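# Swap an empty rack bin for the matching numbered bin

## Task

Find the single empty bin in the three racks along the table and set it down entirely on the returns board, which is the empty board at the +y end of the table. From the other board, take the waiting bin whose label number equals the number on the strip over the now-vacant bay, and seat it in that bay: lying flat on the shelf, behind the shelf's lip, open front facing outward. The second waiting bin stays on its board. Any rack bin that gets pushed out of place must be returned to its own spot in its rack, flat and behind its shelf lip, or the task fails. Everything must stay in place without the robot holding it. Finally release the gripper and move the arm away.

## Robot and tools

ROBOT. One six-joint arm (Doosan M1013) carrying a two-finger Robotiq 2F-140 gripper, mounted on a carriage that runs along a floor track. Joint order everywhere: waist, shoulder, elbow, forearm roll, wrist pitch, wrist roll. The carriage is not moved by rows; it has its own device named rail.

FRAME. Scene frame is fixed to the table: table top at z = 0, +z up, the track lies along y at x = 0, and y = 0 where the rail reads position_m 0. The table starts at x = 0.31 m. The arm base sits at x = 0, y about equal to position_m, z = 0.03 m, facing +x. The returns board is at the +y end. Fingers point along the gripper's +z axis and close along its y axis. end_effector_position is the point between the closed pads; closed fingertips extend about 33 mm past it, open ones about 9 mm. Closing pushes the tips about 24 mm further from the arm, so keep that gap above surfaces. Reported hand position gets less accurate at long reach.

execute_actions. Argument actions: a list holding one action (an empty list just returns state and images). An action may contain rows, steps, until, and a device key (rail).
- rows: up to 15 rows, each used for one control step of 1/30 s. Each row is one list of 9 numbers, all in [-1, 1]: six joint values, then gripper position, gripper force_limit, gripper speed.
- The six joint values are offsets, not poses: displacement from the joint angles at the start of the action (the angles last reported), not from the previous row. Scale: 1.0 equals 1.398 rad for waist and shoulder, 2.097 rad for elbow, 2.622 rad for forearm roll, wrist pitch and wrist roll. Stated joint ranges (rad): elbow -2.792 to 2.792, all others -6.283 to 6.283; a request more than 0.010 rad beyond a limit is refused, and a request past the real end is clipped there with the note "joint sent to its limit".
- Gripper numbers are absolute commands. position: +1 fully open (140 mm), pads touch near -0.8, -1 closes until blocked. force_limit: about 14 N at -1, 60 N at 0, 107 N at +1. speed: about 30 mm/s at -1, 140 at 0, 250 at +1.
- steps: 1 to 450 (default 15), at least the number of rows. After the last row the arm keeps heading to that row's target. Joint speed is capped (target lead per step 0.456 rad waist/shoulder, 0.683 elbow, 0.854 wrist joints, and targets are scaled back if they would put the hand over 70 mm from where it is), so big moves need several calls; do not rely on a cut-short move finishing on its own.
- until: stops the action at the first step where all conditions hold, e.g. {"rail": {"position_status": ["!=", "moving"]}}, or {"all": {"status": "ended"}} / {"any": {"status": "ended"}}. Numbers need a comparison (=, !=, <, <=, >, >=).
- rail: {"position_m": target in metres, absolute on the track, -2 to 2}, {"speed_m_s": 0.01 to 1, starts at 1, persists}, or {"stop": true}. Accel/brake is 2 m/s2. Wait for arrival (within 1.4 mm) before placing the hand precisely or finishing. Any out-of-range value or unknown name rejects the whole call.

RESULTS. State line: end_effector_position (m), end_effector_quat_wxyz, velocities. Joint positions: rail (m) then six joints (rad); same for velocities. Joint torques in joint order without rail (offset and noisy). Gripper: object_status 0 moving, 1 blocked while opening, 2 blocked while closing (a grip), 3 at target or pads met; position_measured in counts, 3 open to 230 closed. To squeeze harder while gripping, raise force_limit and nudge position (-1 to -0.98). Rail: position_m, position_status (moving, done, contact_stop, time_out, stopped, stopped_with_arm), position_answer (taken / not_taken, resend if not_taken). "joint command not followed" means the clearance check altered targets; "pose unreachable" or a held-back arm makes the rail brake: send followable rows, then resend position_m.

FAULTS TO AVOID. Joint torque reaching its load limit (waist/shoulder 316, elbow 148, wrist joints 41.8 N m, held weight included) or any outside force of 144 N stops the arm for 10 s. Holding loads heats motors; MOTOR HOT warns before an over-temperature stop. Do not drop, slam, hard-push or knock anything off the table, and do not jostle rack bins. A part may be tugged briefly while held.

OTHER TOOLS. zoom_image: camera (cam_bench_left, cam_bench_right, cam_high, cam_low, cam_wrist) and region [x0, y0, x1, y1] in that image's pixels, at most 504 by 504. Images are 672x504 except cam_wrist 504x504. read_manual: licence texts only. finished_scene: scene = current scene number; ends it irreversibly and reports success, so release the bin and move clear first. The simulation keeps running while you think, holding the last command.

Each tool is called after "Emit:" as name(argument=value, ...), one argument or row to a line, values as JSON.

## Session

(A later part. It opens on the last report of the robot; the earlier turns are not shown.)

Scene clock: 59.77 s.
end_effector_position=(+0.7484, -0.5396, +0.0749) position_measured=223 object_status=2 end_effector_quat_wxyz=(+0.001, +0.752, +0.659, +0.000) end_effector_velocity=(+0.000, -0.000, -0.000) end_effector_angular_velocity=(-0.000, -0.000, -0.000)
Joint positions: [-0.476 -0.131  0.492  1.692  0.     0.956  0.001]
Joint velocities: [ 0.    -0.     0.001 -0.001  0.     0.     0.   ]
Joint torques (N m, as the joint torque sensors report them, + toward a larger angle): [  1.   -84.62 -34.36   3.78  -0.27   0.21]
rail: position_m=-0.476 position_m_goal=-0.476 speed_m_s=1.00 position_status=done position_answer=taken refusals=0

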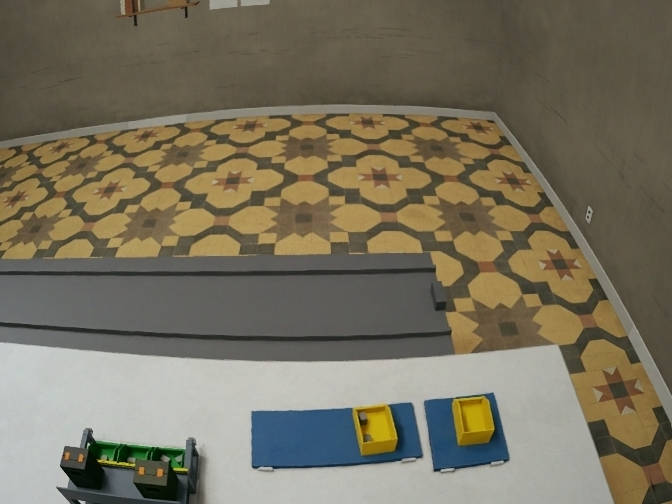

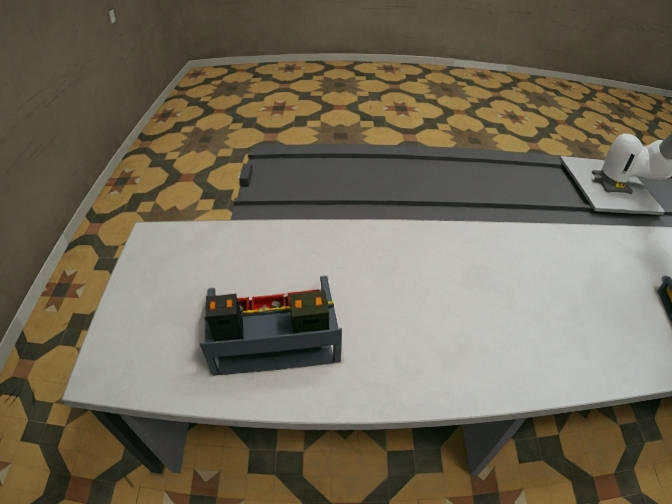

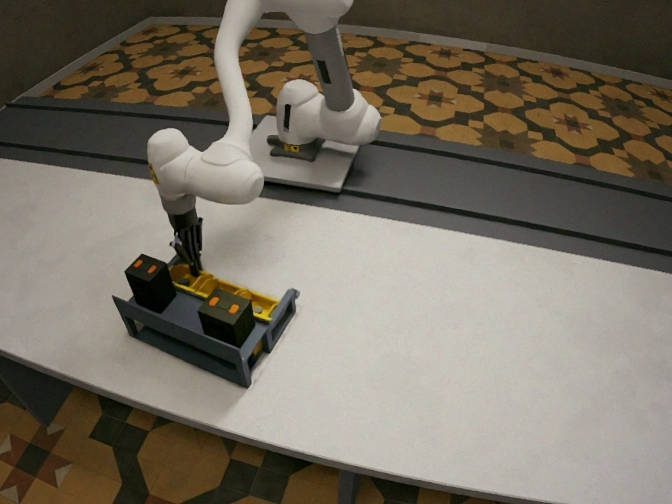

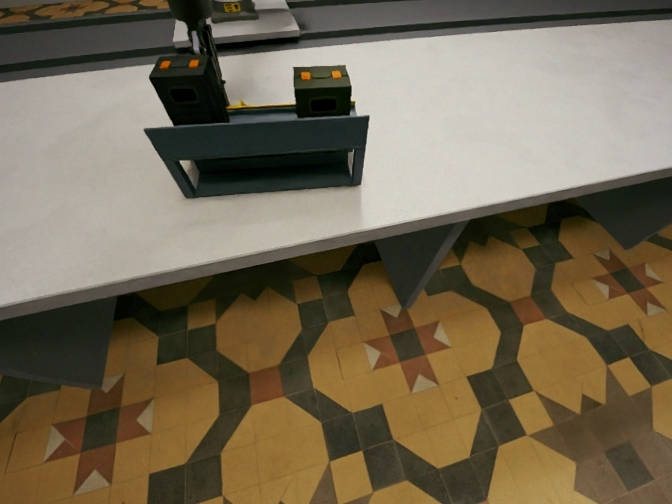

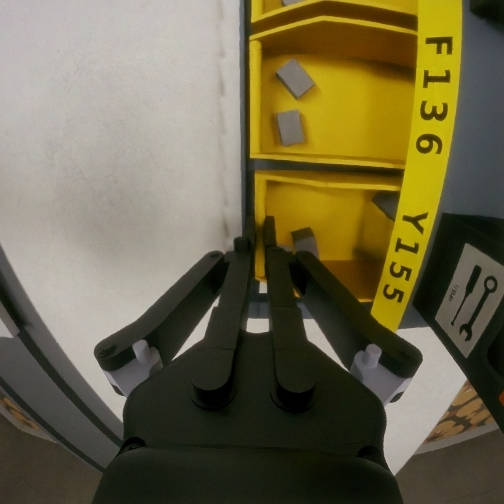

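Emit:
execute_actions(
  actions=[
    {"rows":[[0,0.003,0.0015,0,-0.003,0,-1,0.6,0],[0,0.006,0.003,0,-0.0055,0,-1,0.6,0],[0,0.009,0.0042,0,-0.0082,0,-1,0.6,0]],"steps":15},
  ],
)

Emit:
execute_actions(
  actions=[
    {"rows":[[0,0,0,0,0,0,-0.5,0,0]],"steps":14},
  ],
)

Emit:
execute_actions(
  actions=[
    {"rows":[[0,-0.032,-0.015,0,0.029,0,-0.5,0,0]],"steps":15},
  ],
)

Emit:
execute_actions(
  actions=[
    {"rows":[[0,-0.16,0.13,0,-0.02,0,-0.5,0,0]],"steps":28},
  ],
)

Scene clock: 62.27 s.
end_effector_position=(+0.7483, -0.5396, +0.0615) position_measured=223 object_status=2 end_effector_quat_wxyz=(+0.001, +0.752, +0.659, +0.001) end_effector_velocity=(+0.000, -0.000, -0.000) end_effector_angular_velocity=(-0.000, -0.000, +0.000)
Joint positions: [-0.476 -0.131  0.504  1.701  0.     0.935  0.001]
Joint velocities: [ 0. -0.  0.  0. -0. -0.  0.]
Joint torques (N m, as the joint torque sensors report them, + toward a larger angle): [  1.2  -83.06 -33.49   3.63  -0.21   0.17]
rail: position_m=-0.476 position_m_goal=-0.476 speed_m_s=1.00 position_status=done position_answer=taken refusals=0

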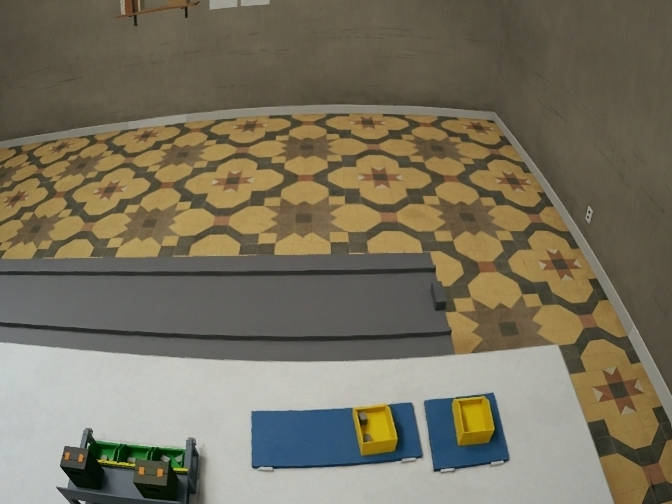

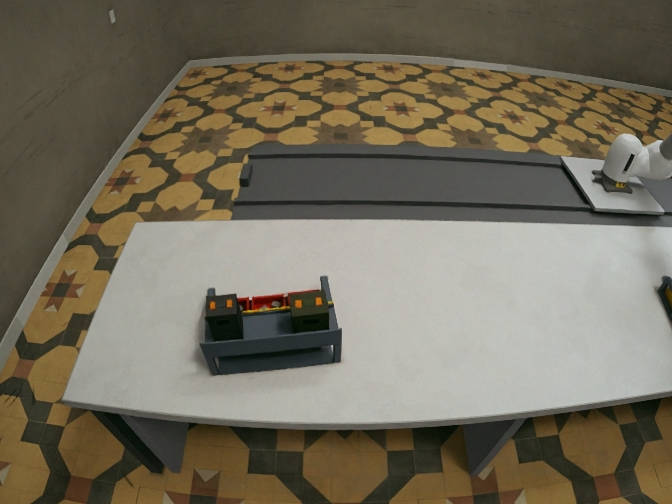

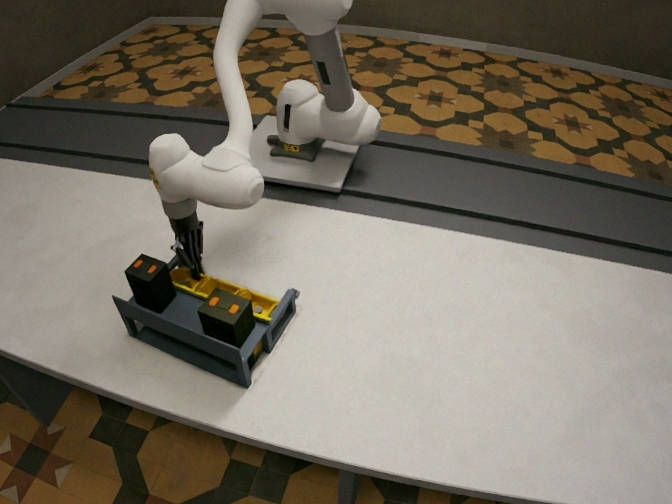

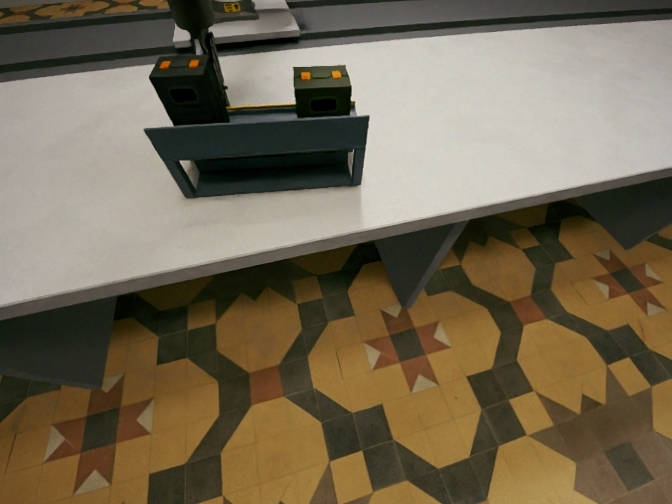

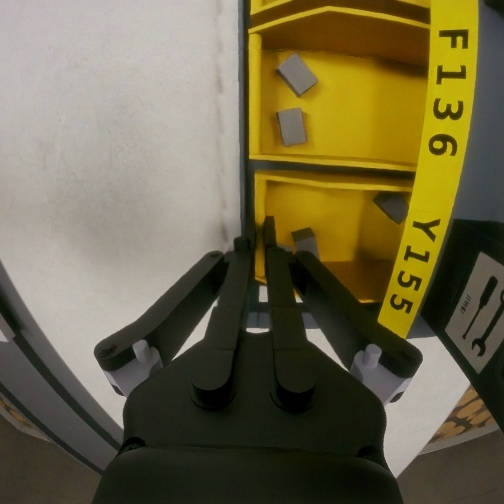

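Scene clock: 62.73 s.
end_effector_position=(+0.7483, -0.5396, +0.0615) position_measured=192 object_status=3 end_effector_quat_wxyz=(+0.001, +0.752, +0.659, +0.001) end_effector_velocity=(-0.000, -0.000, -0.000) end_effector_angular_velocity=(-0.000, +0.000, -0.000)
Joint positions: [-0.476 -0.131  0.504  1.701  0.     0.935  0.001]
Joint velocities: [ 0. -0. -0.  0. -0.  0.  0.]
Joint torques (N m, as the joint torque sensors report them, + toward a larger angle): [  0.86 -80.7  -32.17   3.63  -0.02   0.13]
rail: position_m=-0.476 position_m_goal=-0.476 speed_m_s=1.00 position_status=done position_answer=taken refusals=0

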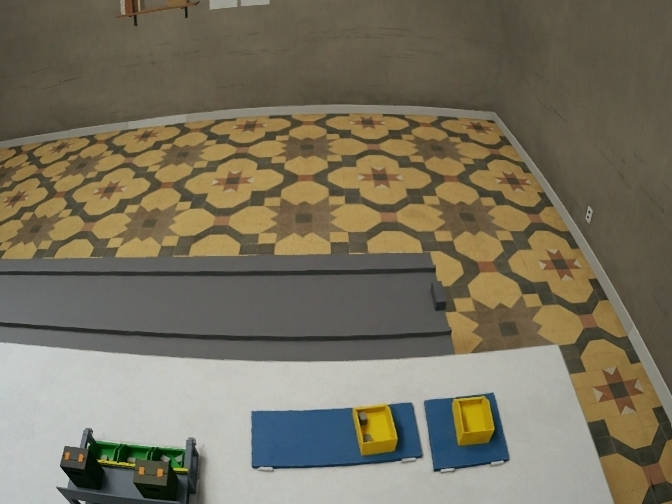

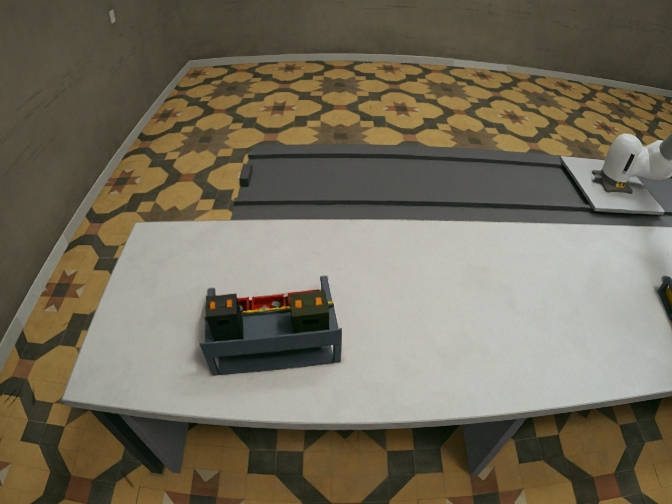

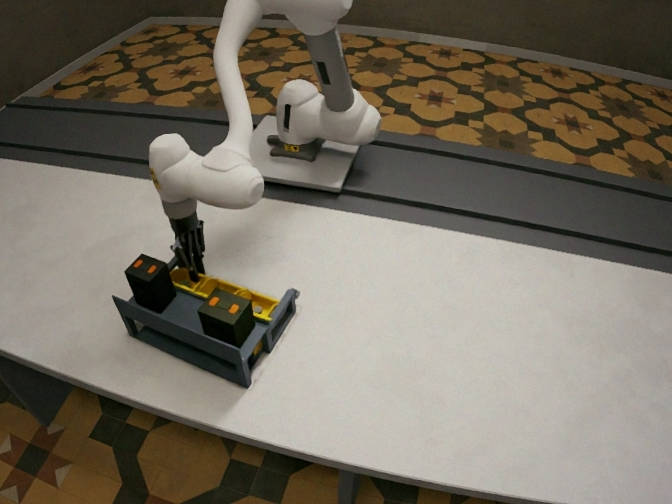

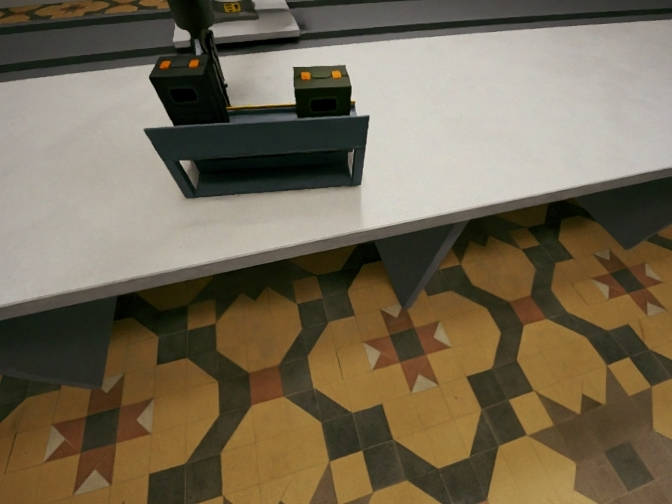

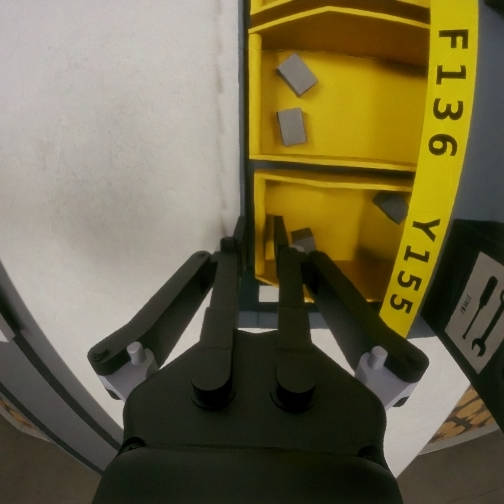

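Scene clock: 63.23 s.
end_effector_position=(+0.7477, -0.5395, +0.1095) position_measured=192 object_status=3 end_effector_quat_wxyz=(+0.001, +0.752, +0.659, +0.001) end_effector_velocity=(+0.000, -0.000, +0.001) end_effector_angular_velocity=(-0.000, -0.000, +0.000)
Joint positions: [-0.476 -0.131  0.459  1.67   0.     1.011  0.001]
Joint velocities: [ 0.     0.    -0.001 -0.    -0.     0.001  0.   ]
Joint torques (N m, as the joint torque sensors report them, + toward a larger angle): [  0.75 -79.66 -34.16   3.85   0.06   0.1 ]
rail: position_m=-0.476 position_m_goal=-0.476 speed_m_s=1.00 position_status=done position_answer=taken refusals=0

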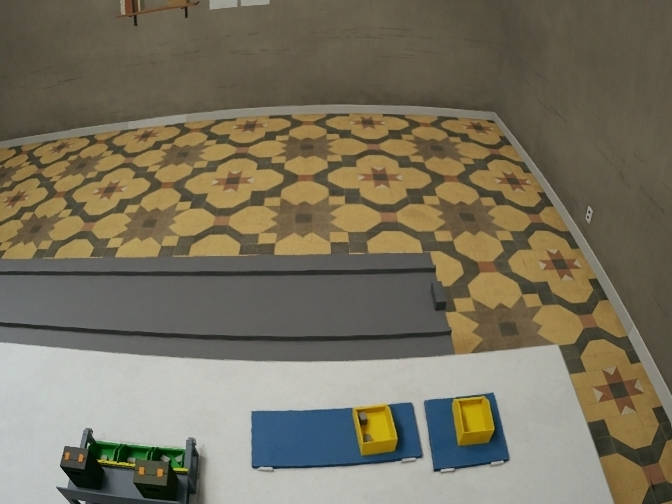

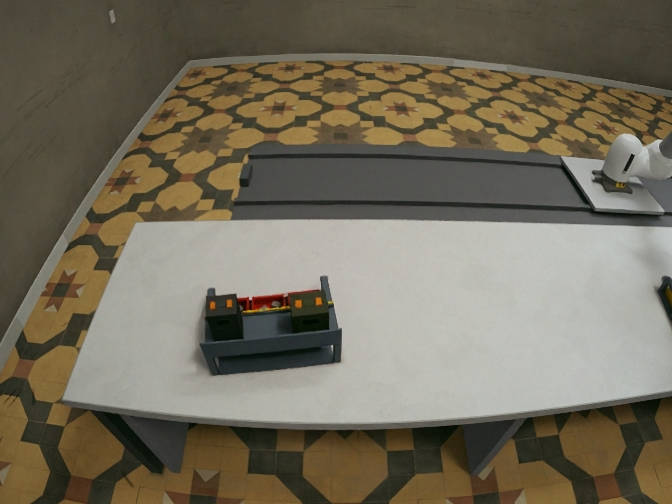

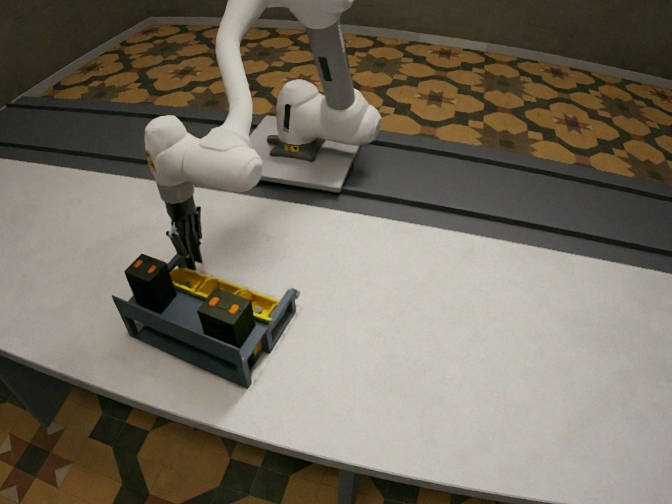

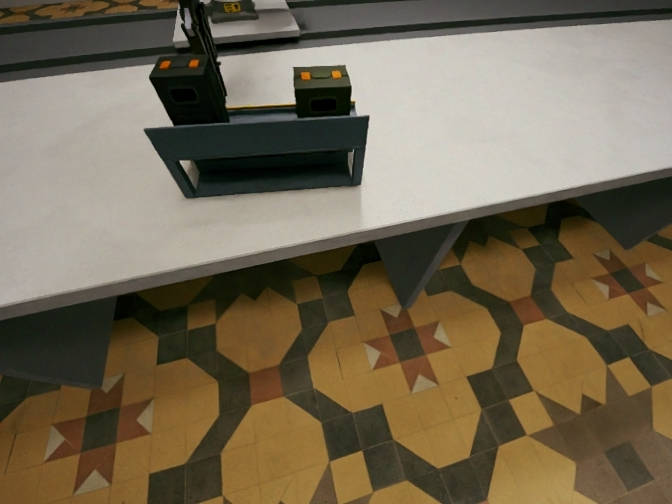

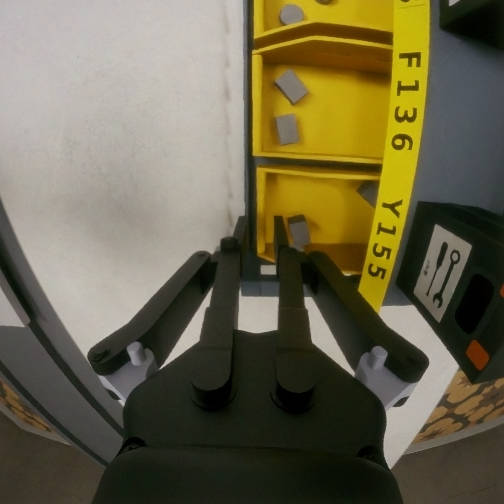

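Scene clock: 64.17 s.
end_effector_position=(+0.6049, -0.5208, +0.1339) position_measured=192 object_status=3 end_effector_quat_wxyz=(+0.002, +0.752, +0.659, +0.002) end_effector_velocity=(-0.000, +0.000, +0.000) end_effector_angular_velocity=(-0.000, -0.000, +0.000)
Joint positions: [-0.476 -0.131  0.236  1.942  0.     0.958  0.001]
Joint velocities: [ 0.  0. -0.  0.  0. -0. -0.]
Joint torques (N m, as the joint torque sensors report them, + toward a larger angle): [  0.7  -56.99 -32.7    3.71   0.1    0.18]
rail: position_m=-0.476 position_m_goal=-0.476 speed_m_s=1.00 position_status=done position_answer=taken refusals=0

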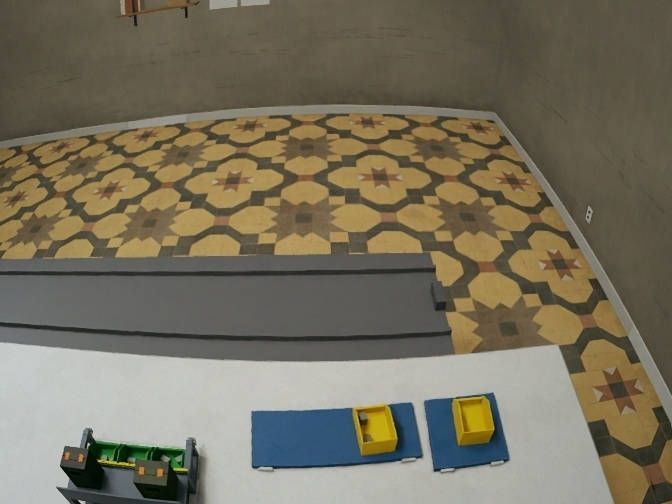

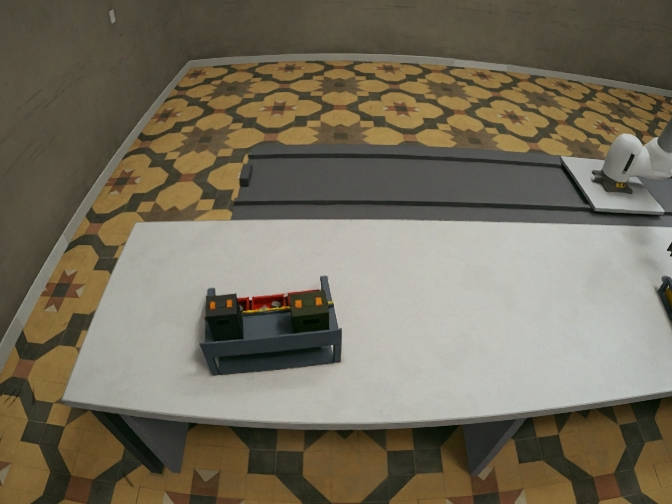

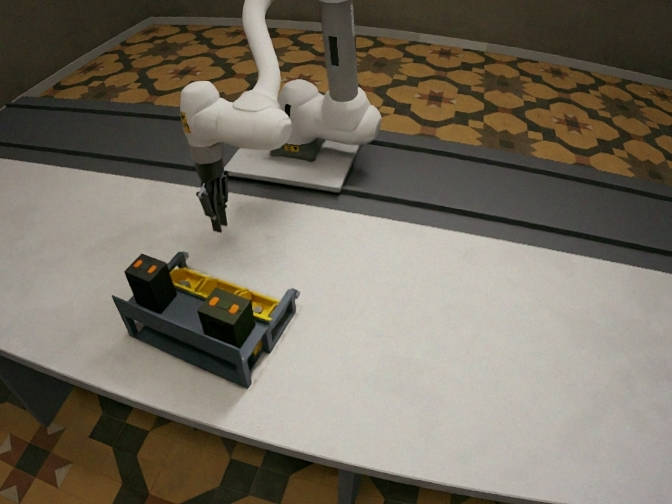

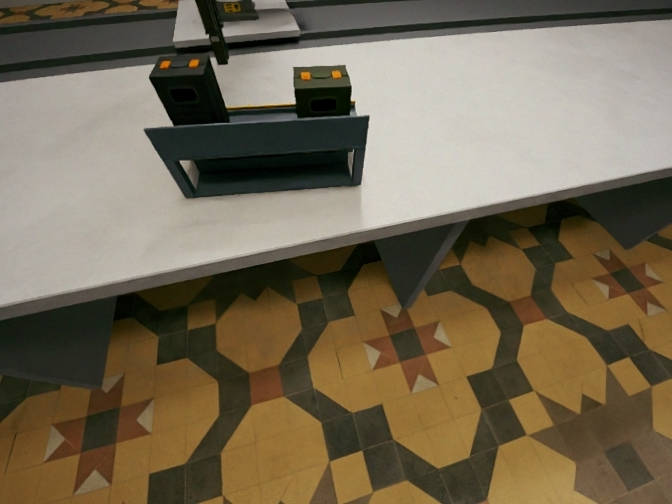

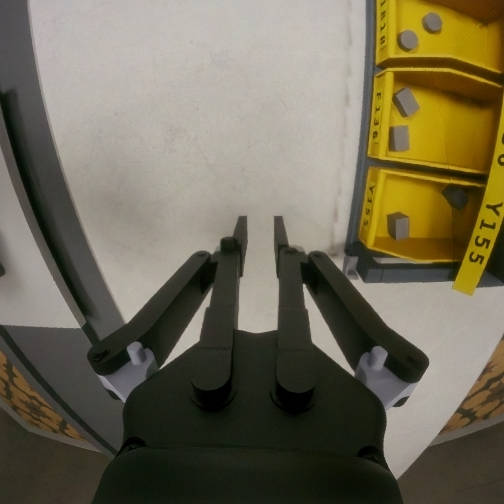

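Emit:
finished_scene(
  scene=2,
)

The scene is finished: the task was done.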